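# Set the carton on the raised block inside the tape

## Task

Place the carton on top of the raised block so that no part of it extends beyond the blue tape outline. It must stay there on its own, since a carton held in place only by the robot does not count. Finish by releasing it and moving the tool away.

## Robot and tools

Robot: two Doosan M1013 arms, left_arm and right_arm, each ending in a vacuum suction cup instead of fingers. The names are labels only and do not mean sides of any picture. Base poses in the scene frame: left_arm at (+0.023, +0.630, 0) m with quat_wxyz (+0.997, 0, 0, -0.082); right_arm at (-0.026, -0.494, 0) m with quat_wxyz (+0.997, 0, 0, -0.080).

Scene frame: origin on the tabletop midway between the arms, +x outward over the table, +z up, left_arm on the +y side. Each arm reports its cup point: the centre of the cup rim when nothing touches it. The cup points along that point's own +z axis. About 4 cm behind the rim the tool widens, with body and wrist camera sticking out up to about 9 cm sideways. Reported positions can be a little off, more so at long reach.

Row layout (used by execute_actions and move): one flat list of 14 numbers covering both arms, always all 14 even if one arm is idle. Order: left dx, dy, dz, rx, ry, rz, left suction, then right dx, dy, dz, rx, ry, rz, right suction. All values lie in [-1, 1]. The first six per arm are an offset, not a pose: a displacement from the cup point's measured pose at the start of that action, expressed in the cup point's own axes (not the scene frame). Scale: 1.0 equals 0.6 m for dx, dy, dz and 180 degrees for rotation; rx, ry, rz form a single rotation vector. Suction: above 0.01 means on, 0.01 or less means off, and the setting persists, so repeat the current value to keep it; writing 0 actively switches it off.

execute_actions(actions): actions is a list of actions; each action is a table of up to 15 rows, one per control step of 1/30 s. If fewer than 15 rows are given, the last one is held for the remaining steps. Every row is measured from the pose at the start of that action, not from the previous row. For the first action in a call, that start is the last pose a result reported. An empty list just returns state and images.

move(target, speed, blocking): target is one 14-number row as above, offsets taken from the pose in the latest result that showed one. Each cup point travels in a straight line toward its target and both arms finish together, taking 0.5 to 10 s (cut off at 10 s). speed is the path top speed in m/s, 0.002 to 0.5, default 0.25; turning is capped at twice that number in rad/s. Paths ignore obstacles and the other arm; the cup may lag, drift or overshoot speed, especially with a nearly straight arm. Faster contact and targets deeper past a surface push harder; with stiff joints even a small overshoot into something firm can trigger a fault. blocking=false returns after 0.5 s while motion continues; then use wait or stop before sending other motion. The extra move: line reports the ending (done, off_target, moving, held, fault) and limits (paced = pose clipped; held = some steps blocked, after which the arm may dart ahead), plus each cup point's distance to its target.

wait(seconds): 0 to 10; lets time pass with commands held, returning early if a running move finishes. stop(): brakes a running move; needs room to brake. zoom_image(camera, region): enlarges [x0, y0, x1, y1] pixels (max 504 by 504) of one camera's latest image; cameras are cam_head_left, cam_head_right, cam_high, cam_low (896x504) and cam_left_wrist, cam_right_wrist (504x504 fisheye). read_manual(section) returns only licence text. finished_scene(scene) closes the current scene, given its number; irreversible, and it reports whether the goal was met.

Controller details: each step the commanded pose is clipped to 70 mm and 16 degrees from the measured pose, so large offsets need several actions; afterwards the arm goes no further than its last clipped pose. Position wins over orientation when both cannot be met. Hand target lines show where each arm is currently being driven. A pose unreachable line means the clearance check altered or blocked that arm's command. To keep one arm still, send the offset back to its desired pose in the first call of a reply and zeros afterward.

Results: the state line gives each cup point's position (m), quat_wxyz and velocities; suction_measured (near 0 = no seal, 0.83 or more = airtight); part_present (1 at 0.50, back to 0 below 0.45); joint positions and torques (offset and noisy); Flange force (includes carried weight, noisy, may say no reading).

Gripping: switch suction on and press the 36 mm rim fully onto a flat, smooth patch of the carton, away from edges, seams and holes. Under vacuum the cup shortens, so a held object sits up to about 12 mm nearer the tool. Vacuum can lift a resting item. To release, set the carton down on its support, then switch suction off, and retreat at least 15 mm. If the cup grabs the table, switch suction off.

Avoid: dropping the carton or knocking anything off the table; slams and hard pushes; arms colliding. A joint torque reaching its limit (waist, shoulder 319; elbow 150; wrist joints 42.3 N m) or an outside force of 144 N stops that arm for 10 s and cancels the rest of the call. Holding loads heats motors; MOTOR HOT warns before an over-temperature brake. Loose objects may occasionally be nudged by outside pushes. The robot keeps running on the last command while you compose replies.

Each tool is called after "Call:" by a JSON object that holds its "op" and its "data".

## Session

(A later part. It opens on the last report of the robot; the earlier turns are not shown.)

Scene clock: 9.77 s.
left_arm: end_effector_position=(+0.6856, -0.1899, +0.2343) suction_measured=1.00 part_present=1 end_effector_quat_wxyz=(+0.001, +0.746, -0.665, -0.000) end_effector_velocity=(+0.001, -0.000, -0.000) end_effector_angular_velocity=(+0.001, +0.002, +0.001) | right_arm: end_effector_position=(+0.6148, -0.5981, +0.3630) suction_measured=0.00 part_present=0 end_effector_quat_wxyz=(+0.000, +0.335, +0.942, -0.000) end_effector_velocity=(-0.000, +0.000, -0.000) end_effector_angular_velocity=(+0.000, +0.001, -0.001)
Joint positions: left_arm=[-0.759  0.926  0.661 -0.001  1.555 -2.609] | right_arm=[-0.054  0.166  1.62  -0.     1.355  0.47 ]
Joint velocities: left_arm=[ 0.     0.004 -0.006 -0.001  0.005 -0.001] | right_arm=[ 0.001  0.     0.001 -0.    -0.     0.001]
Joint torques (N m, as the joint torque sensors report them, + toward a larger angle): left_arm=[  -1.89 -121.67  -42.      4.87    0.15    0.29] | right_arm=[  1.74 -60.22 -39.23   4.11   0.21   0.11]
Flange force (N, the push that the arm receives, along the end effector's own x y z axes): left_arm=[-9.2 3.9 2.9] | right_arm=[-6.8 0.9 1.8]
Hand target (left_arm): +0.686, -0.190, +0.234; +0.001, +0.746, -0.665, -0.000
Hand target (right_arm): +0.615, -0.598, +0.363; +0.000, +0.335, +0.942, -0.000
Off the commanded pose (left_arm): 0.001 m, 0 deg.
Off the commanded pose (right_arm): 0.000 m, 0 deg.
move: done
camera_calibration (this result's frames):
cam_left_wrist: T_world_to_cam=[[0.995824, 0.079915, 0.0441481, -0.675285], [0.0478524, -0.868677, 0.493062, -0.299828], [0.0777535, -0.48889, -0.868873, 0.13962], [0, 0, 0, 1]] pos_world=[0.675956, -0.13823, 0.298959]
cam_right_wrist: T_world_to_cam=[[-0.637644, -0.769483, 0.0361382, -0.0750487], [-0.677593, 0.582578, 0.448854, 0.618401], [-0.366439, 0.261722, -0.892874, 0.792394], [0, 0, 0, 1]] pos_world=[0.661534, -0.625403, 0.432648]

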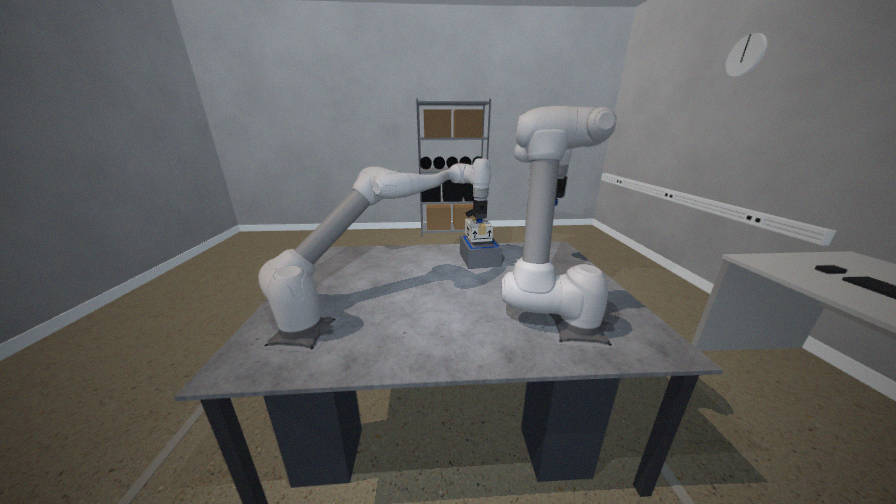

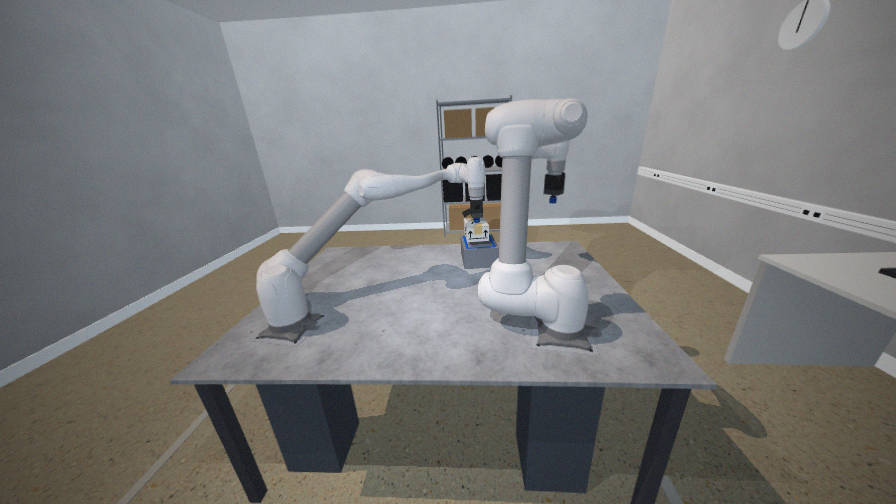

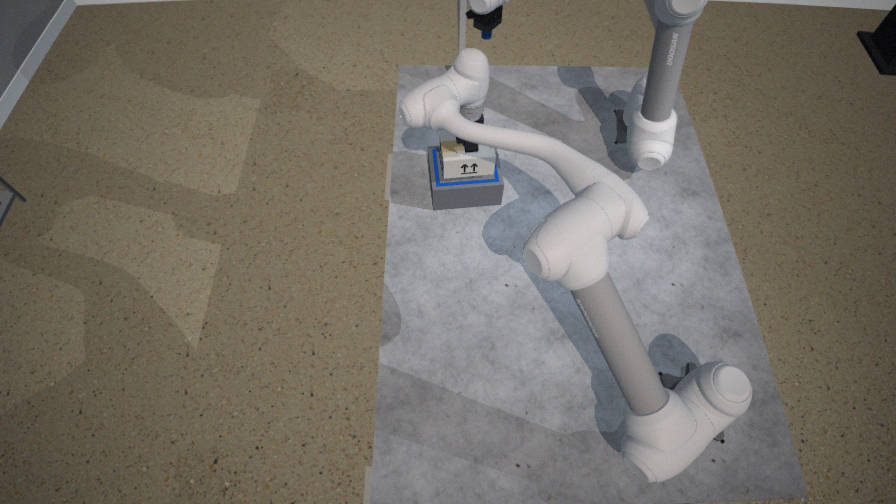

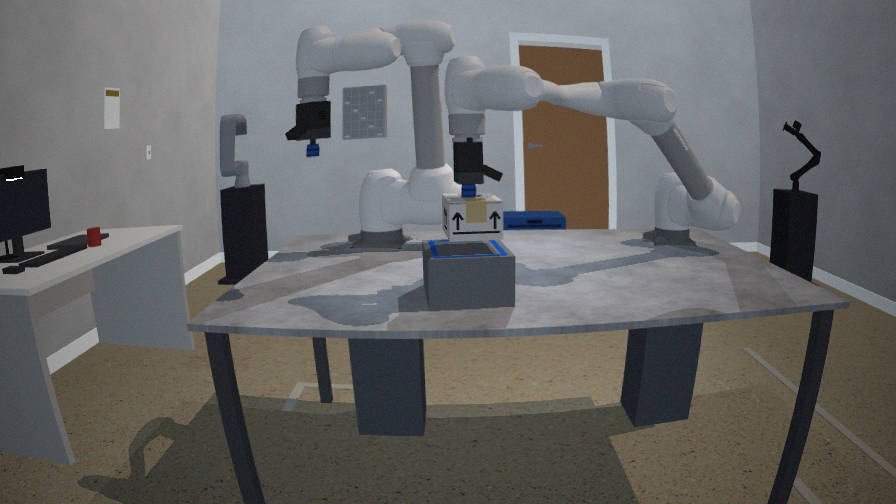

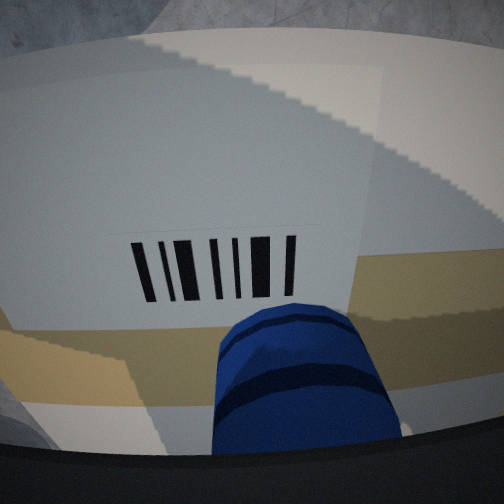

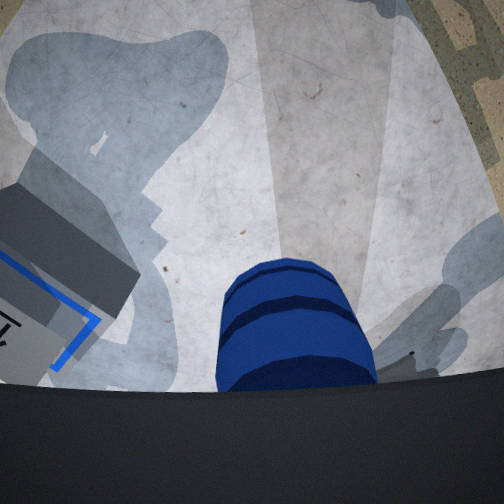

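Call:
{"op": "move", "data": {"target": [0.021,-0.008,0.05,0,0,0,1,0,0,0,0,0,0,0], "speed": 0.03}}

Call:
{"op": "zoom_image", "data": {"camera": "cam_low", "region": [370, 140, 570, 320]}}

Call:
{"op": "zoom_image", "data": {"camera": "cam_high", "region": [390, 80, 540, 230]}}

Scene clock: 12.27 s.
left_arm: end_effector_position=(+0.6918, -0.2019, +0.2044) suction_measured=1.00 part_present=1 end_effector_quat_wxyz=(+0.001, +0.746, -0.665, -0.000) end_effector_velocity=(+0.000, -0.000, -0.000) end_effector_angular_velocity=(-0.001, +0.001, +0.000) | right_arm: end_effector_position=(+0.6148, -0.5981, +0.3630) suction_measured=0.00 part_present=0 end_effector_quat_wxyz=(+0.000, +0.335, +0.942, -0.000) end_effector_velocity=(-0.000, -0.001, -0.000) end_effector_angular_velocity=(+0.000, -0.000, +0.000)
Joint positions: left_arm=[-0.761  0.963  0.644 -0.001  1.535 -2.611] | right_arm=[-0.054  0.166  1.62  -0.     1.355  0.47 ]
Joint velocities: left_arm=[ 0.001  0.001 -0.001 -0.002 -0.     0.001] | right_arm=[-0.001  0.     0.     0.    -0.    -0.001]
Joint torques (N m, as the joint torque sensors report them, + toward a larger angle): left_arm=[  -2.65 -127.74  -41.59    4.42    0.66   -0.15] | right_arm=[  0.8  -59.88 -39.15   3.97   0.14   0.11]
Flange force (N, the push that the arm receives, along the end effector's own x y z axes): left_arm=[-0.2 -3.0 3.2] | right_arm=[-6.3 1.8 1.1]
Hand target (left_arm): +0.692, -0.202, +0.204; +0.001, +0.746, -0.665, -0.000
Hand target (right_arm): +0.615, -0.598, +0.363; +0.000, +0.335, +0.942, -0.000
Off the commanded pose (left_arm): 0.000 m, 0 deg.
Off the commanded pose (right_arm): 0.000 m, 0 deg.
move: done
camera_calibration (this result's frames):
cam_left_wrist: T_world_to_cam=[[0.99582, 0.0799448, 0.044173, -0.679176], [0.0478657, -0.868673, 0.493069, -0.295784], [0.0777901, -0.488893, -0.868868, 0.107271], [0, 0, 0, 1]] pos_world=[0.68215, -0.150199, 0.269047]
cam_right_wrist: T_world_to_cam=[[-0.637644, -0.769483, 0.0361382, -0.0750489], [-0.677594, 0.582578, 0.448854, 0.618401], [-0.366439, 0.261722, -0.892874, 0.792394], [0, 0, 0, 1]] pos_world=[0.661534, -0.625403, 0.432648]

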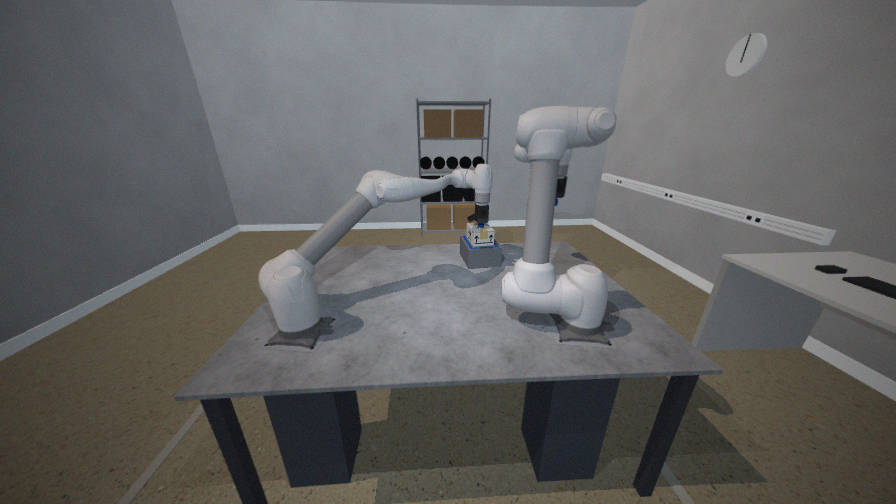

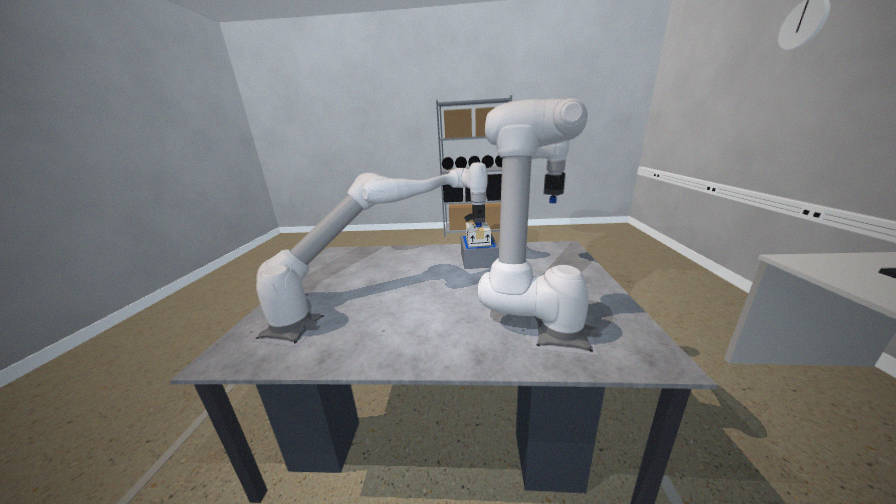

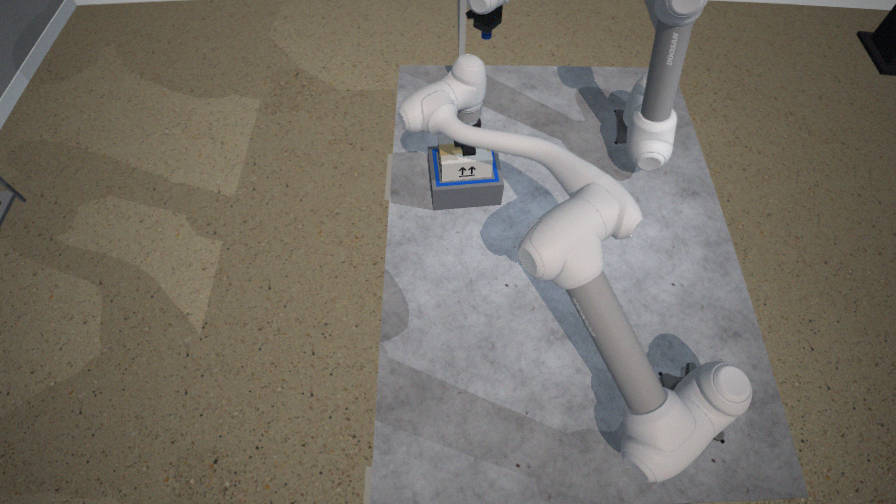

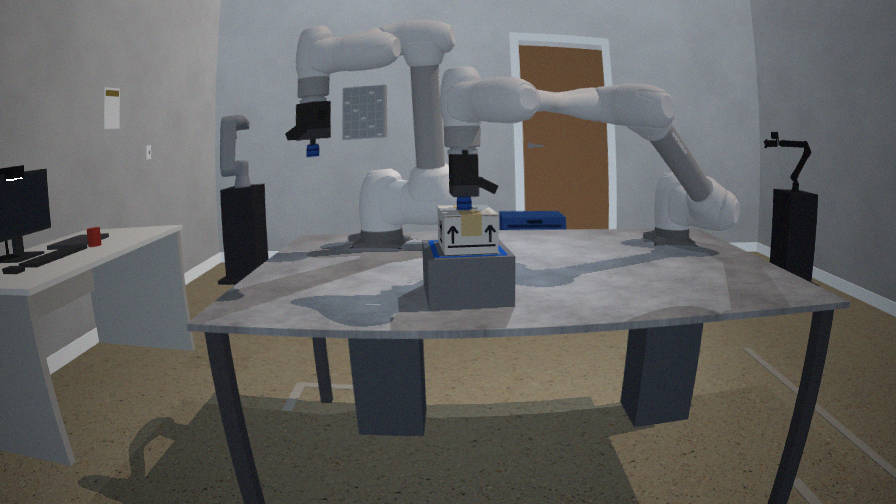

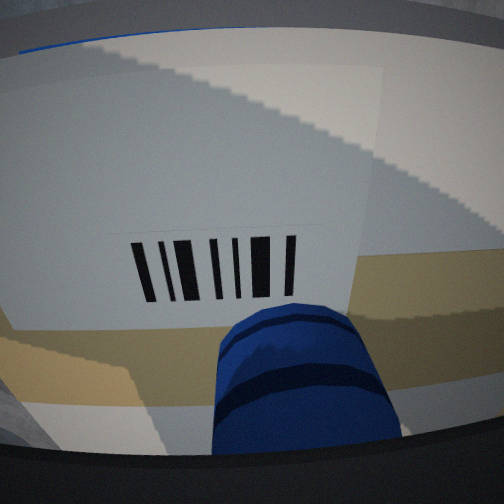

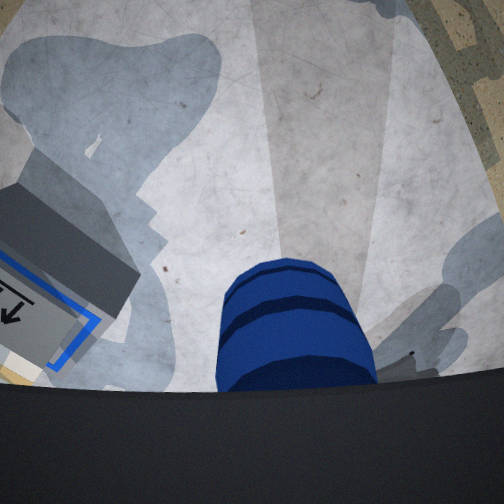

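Region (370, 140, 570, 320) of cam_low's 896x504 image, scaled by 2.520, with more detail than that image has; it fills the top 454 rows of this view, and the rest is white.

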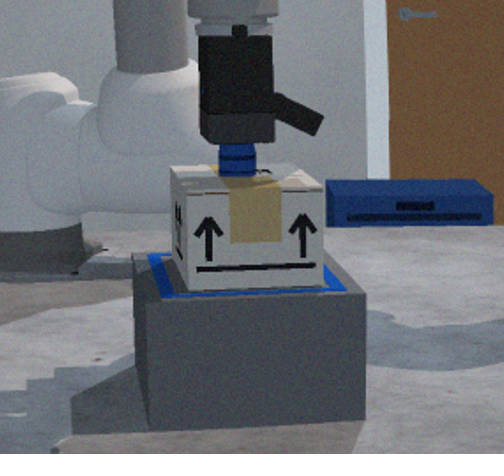

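Region (390, 80, 540, 230) of cam_high's 896x504 image, scaled by 3.360, with more detail than that image has.

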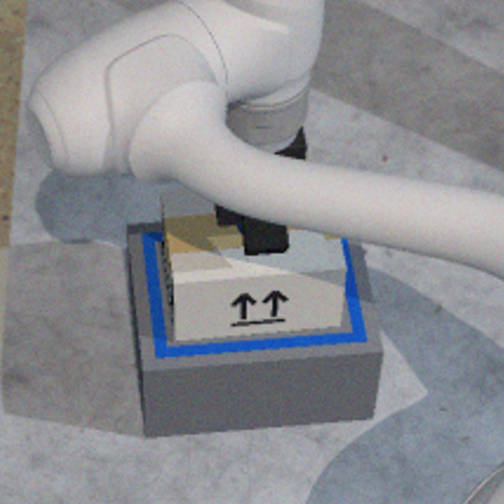

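Call:
{"op": "move", "data": {"target": [0,0,0.004,0,0,0,1,0,0,0,0,0,0,0], "speed": 0.01}}

Call:
{"op": "execute_actions", "data": {"actions": [[[0,0,0,0,0,0,0,0,0,0,0,0,0,0]]]}}

Call:
{"op": "move", "data": {"target": [-0.05,0.03,-0.22,0,0,0,0,0,0,0,0,0,0,0]}}

Scene clock: 13.70 s.
left_arm: end_effector_position=(+0.6918, -0.2019, +0.2020) suction_measured=1.00 part_present=1 end_effector_quat_wxyz=(+0.001, +0.746, -0.665, -0.000) end_effector_velocity=(+0.000, +0.000, +0.000) end_effector_angular_velocity=(-0.000, -0.000, -0.001) | right_arm: end_effector_position=(+0.6148, -0.5981, +0.3630) suction_measured=0.00 part_present=0 end_effector_quat_wxyz=(+0.000, +0.335, +0.942, -0.000) end_effector_velocity=(+0.001, -0.001, +0.002) end_effector_angular_velocity=(-0.001, -0.005, -0.002)
Joint positions: left_arm=[-0.761  0.963  0.648 -0.001  1.531 -2.611] | right_arm=[-0.054  0.166  1.62  -0.     1.355  0.47 ]
Joint velocities: left_arm=[ 0.    -0.001  0.001  0.    -0.001  0.001] | right_arm=[-0.001 -0.001 -0.002  0.    -0.002  0.002]
Joint torques (N m, as the joint torque sensors report them, + toward a larger angle): left_arm=[  -3.43 -116.48  -37.07    4.42   -0.12   -0.09] | right_arm=[  1.5  -60.47 -39.08   3.97   0.14   0.01]
Flange force (N, the push that the arm receives, along the end effector's own x y z axes): left_arm=[-5.2 -0.8 -6.7] | right_arm=[-7.4 1.5 0.7]
Hand target (left_arm): +0.692, -0.202, +0.202; +0.001, +0.746, -0.665, -0.000
Hand target (right_arm): +0.615, -0.598, +0.363; +0.000, +0.335, +0.942, -0.000
Off the commanded pose (left_arm): 0.000 m, 0 deg.
Off the commanded pose (right_arm): 0.000 m, 0 deg.
move: done
camera_calibration (this result's frames):
cam_left_wrist: T_world_to_cam=[[0.995818, 0.0799512, 0.0442105, -0.679082], [0.0478482, -0.868645, 0.493119, -0.294645], [0.0778287, -0.488941, -0.868838, 0.105201], [0, 0, 0, 1]] pos_world=[0.682153, -0.150211, 0.26672]
cam_right_wrist: T_world_to_cam=[[-0.637644, -0.769483, 0.0361383, -0.0750488], [-0.677593, 0.582578, 0.448854, 0.618401], [-0.366439, 0.261722, -0.892874, 0.792394], [0, 0, 0, 1]] pos_world=[0.661534, -0.625403, 0.432648]

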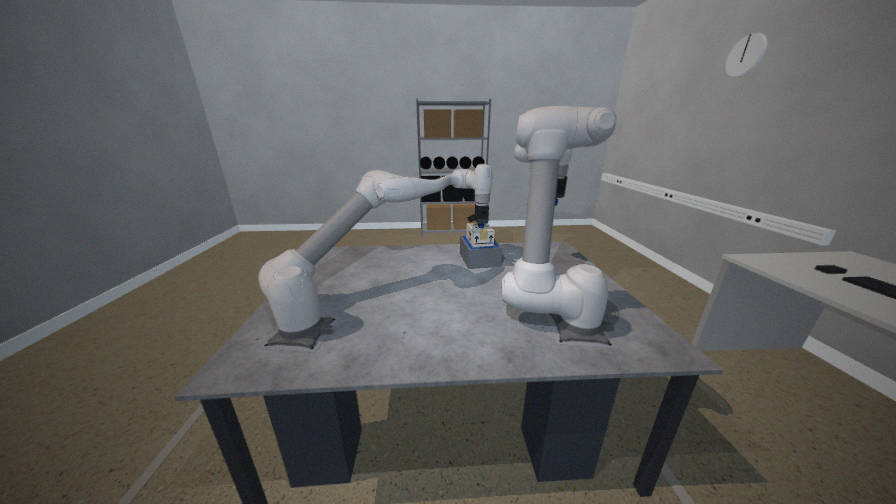

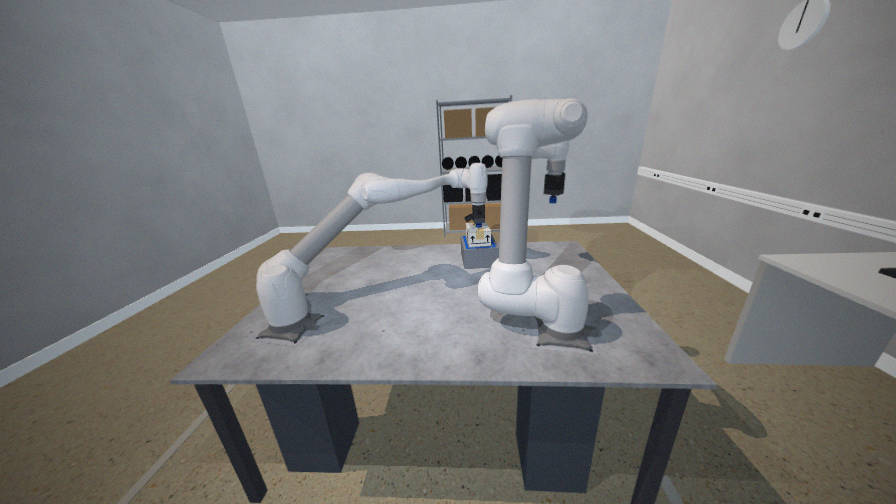

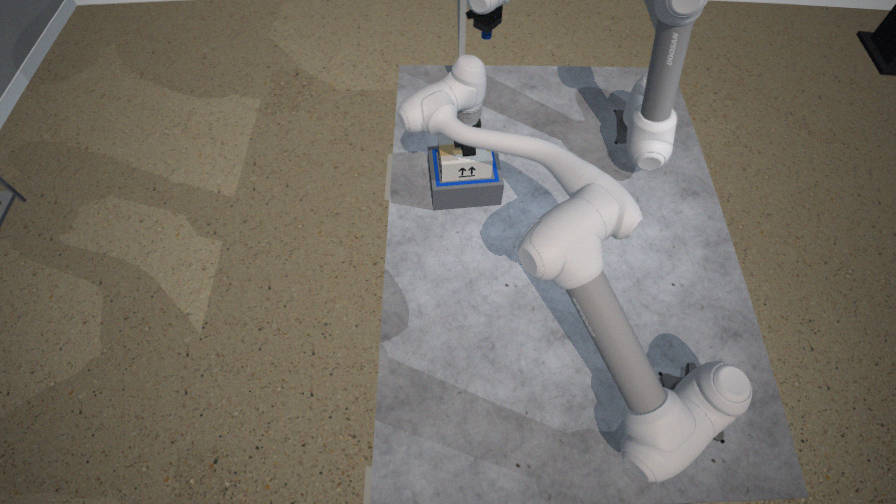

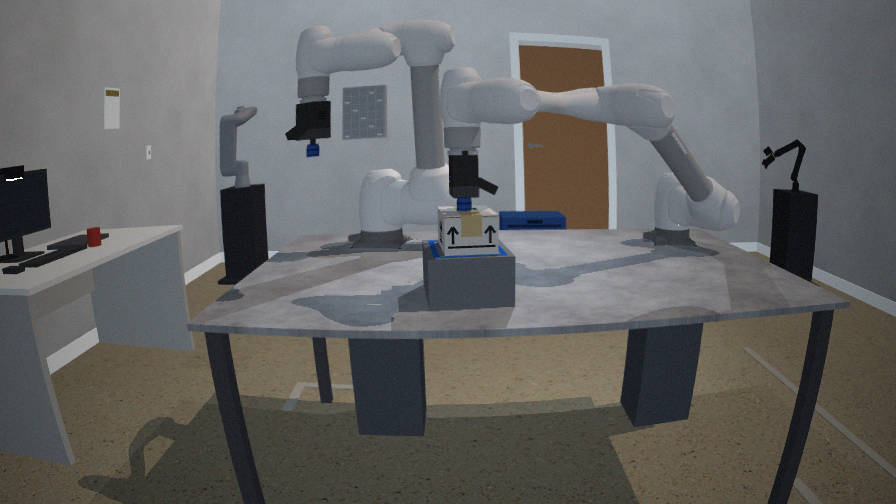

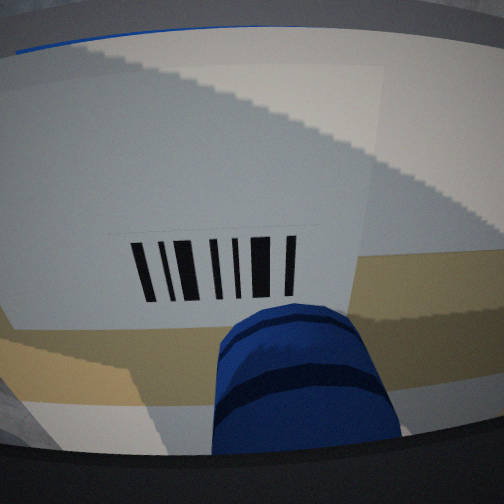

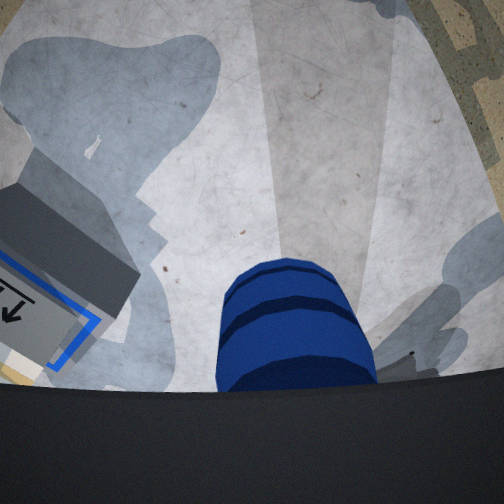

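Scene clock: 14.20 s.
left_arm: end_effector_position=(+0.6919, -0.2019, +0.2020) suction_measured=0.00 part_present=0 end_effector_quat_wxyz=(+0.001, +0.746, -0.665, -0.000) end_effector_velocity=(+0.001, +0.000, +0.001) end_effector_angular_velocity=(-0.001, -0.001, -0.000) | right_arm: end_effector_position=(+0.6148, -0.5981, +0.3630) suction_measured=0.00 part_present=0 end_effector_quat_wxyz=(+0.000, +0.335, +0.942, -0.000) end_effector_velocity=(+0.000, +0.001, +0.000) end_effector_angular_velocity=(+0.000, +0.000, +0.001)
Joint positions: left_arm=[-0.761  0.963  0.648 -0.001  1.531 -2.611] | right_arm=[-0.054  0.166  1.62  -0.     1.355  0.47 ]
Joint velocities: left_arm=[ 0.001 -0.    -0.001  0.    -0.     0.001] | right_arm=[ 0.001  0.    -0.001  0.     0.001 -0.   ]
Joint torques (N m, as the joint torque sensors report them, + toward a larger angle): left_arm=[  -4.99 -100.62  -29.52    4.45    0.32   -0.09] | right_arm=[  1.69 -60.04 -39.15   3.99   0.18   0.07]
Flange force (N, the push that the arm receives, along the end effector's own x y z axes): left_arm=[-9.6 0.1 -19.2] | right_arm=[-6.7 1.0 1.3]
Hand target (left_arm): +0.692, -0.202, +0.202; +0.001, +0.746, -0.665, -0.000
Hand target (right_arm): +0.615, -0.598, +0.363; +0.000, +0.335, +0.942, -0.000
Off the commanded pose (left_arm): 0.000 m, 0 deg.
Off the commanded pose (right_arm): 0.000 m, 0 deg.
camera_calibration (this result's frames):
cam_left_wrist: T_world_to_cam=[[0.995817, 0.0799518, 0.0442201, -0.679086], [0.0478429, -0.868638, 0.493132, -0.29464], [0.0778381, -0.488954, -0.86883, 0.105178], [0, 0, 0, 1]] pos_world=[0.682155, -0.150214, 0.266707]
cam_right_wrist: T_world_to_cam=[[-0.637644, -0.769483, 0.0361384, -0.0750491], [-0.677594, 0.582578, 0.448854, 0.618401], [-0.366439, 0.261722, -0.892874, 0.792394], [0, 0, 0, 1]] pos_world=[0.661534, -0.625403, 0.432648]

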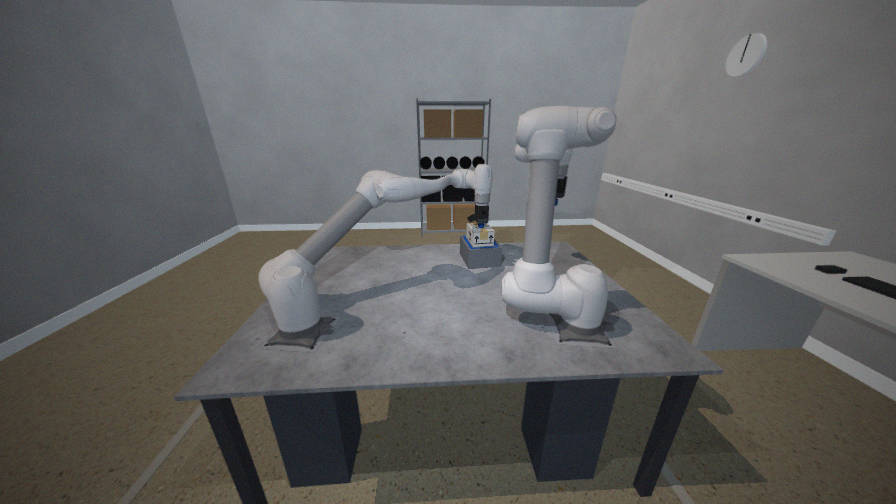

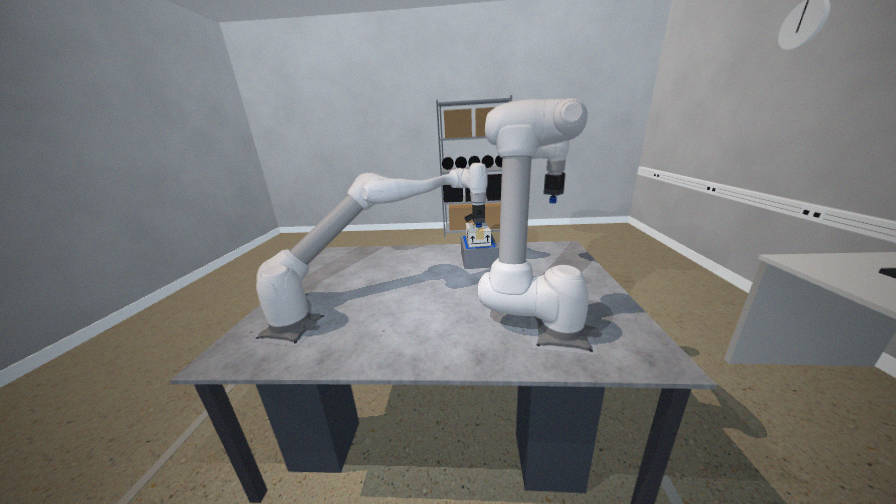

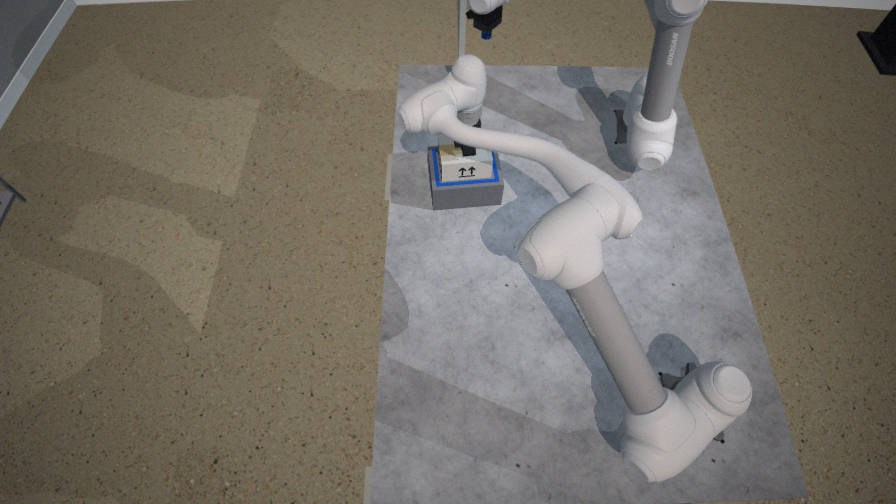

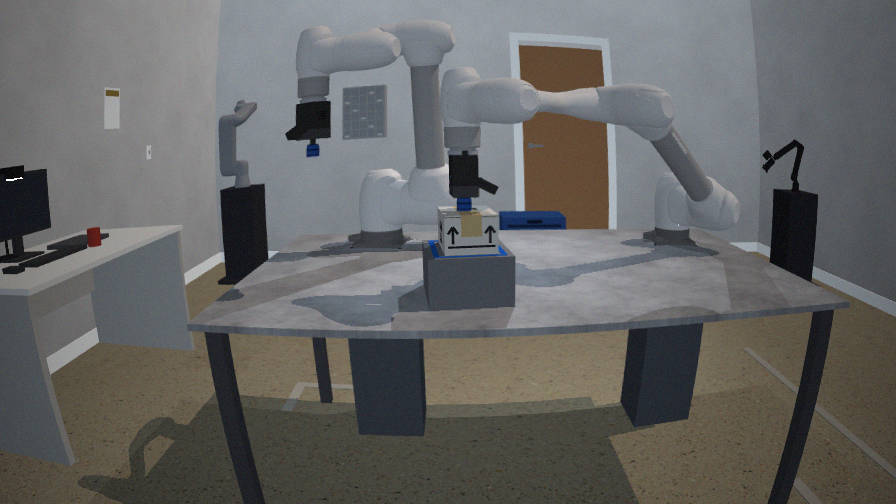

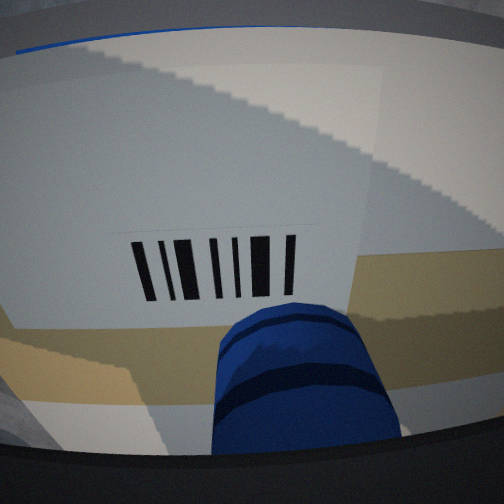

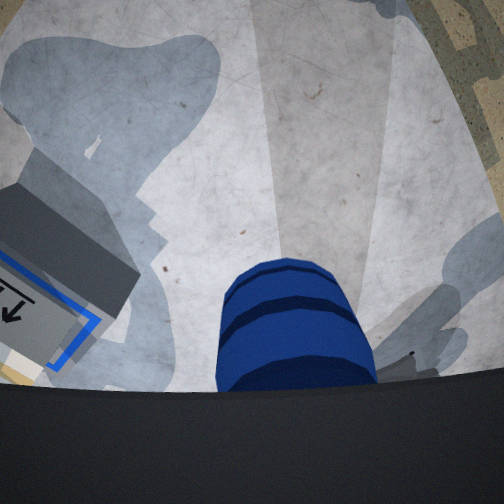

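Scene clock: 15.20 s.
left_arm: end_effector_position=(+0.6705, -0.1741, +0.3339) suction_measured=0.00 part_present=0 end_effector_quat_wxyz=(+0.001, +0.746, -0.666, -0.000) end_effector_velocity=(+0.001, +0.001, +0.001) end_effector_angular_velocity=(-0.000, -0.000, +0.001) | right_arm: end_effector_position=(+0.6148, -0.5981, +0.3630) suction_measured=0.00 part_present=0 end_effector_quat_wxyz=(+0.000, +0.335, +0.942, -0.000) end_effector_velocity=(+0.000, -0.001, +0.000) end_effector_angular_velocity=(+0.000, +0.000, -0.003)
Joint positions: left_arm=[-0.761  0.879  0.569 -0.001  1.693 -2.611] | right_arm=[-0.054  0.166  1.62  -0.     1.355  0.47 ]
Joint velocities: left_arm=[ 0.001 -0.001 -0.002  0.     0.002  0.001] | right_arm=[-0.002  0.001 -0.001  0.     0.001  0.001]
Joint torques (N m, as the joint torque sensors report them, + toward a larger angle): left_arm=[  -5.27 -109.93  -37.36    4.57    0.28   -0.52] | right_arm=[  1.32 -60.03 -39.46   4.15   0.23  -0.02]
Flange force (N, the push that the arm receives, along the end effector's own x y z axes): left_arm=no reading | right_arm=[-6.7 1.1 2.0]
Hand target (left_arm): +0.671, -0.174, +0.334; +0.001, +0.746, -0.665, -0.000
Hand target (right_arm): +0.615, -0.598, +0.363; +0.000, +0.335, +0.942, -0.000
Off the commanded pose (left_arm): 0.000 m, 0 deg.
Off the commanded pose (right_arm): 0.000 m, 0 deg.
move: done
camera_calibration (this result's frames):
cam_left_wrist: T_world_to_cam=[[0.995837, 0.0797172, 0.0441933, -0.665966], [0.047656, -0.868677, 0.493081, -0.334328], [0.0776968, -0.488923, -0.86886, 0.235089], [0, 0, 0, 1]] pos_world=[0.660861, -0.122394, 0.398542]
cam_right_wrist: T_world_to_cam=[[-0.637644, -0.769483, 0.0361381, -0.0750487], [-0.677593, 0.582578, 0.448854, 0.618401], [-0.366439, 0.261722, -0.892874, 0.792394], [0, 0, 0, 1]] pos_world=[0.661534, -0.625403, 0.432648]

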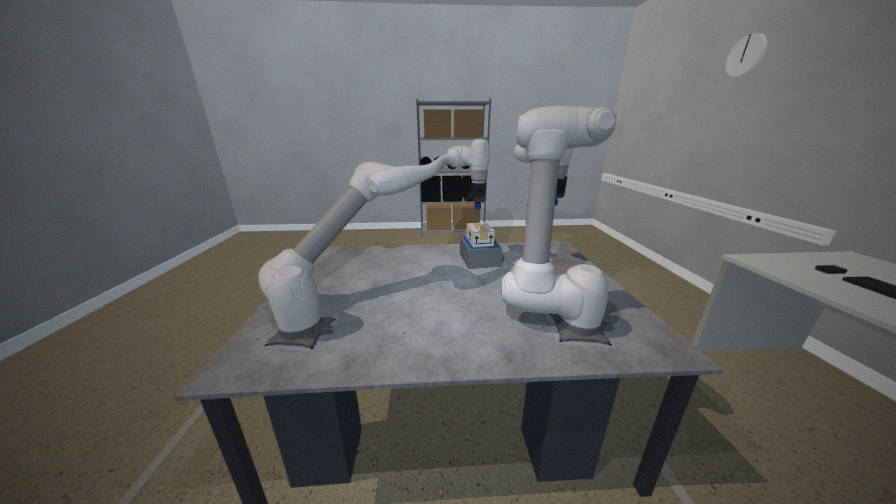

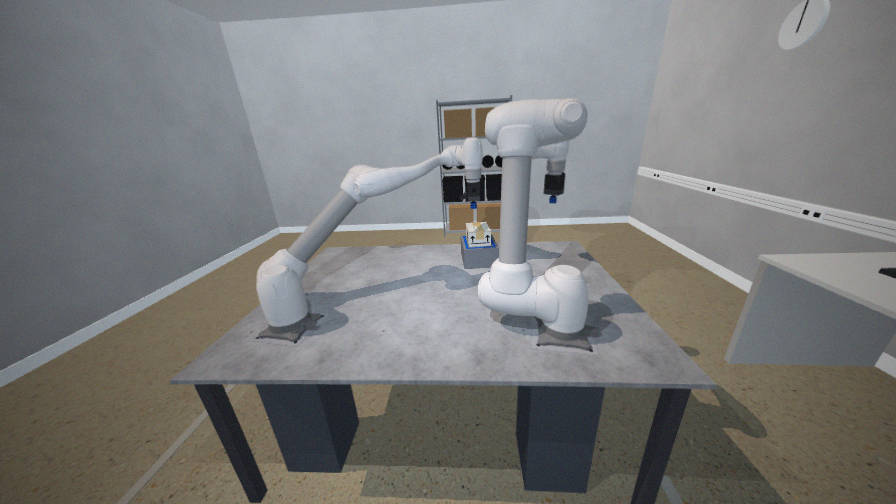

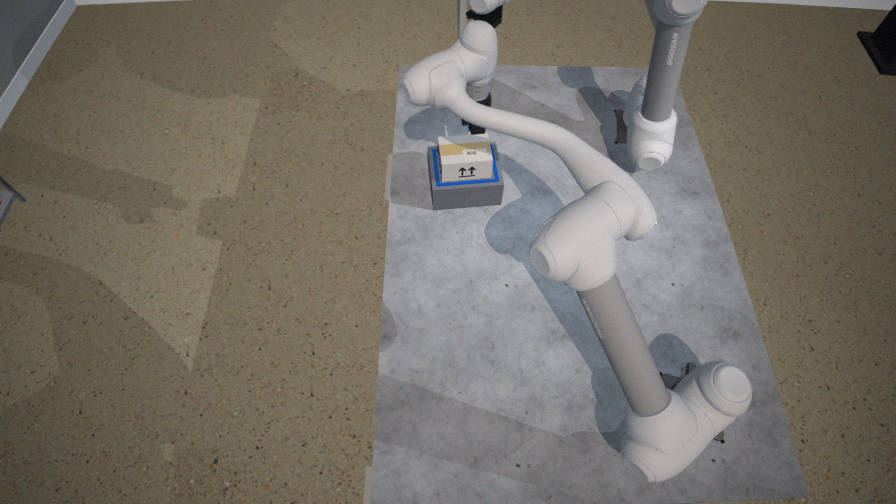

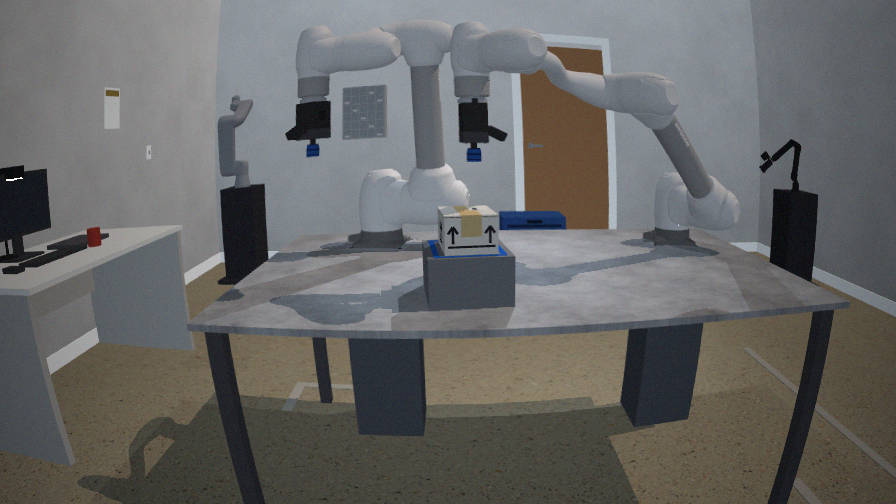

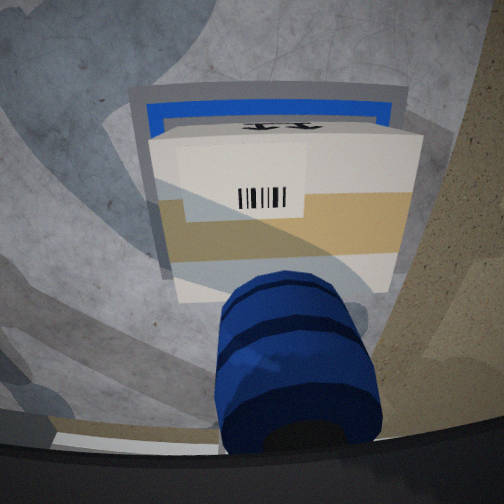

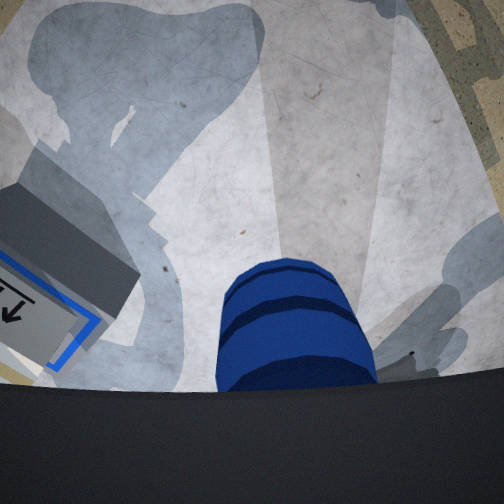

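Call:
{"op": "finished_scene", "data": {"scene": 2}}

The scene is finished: the task was done.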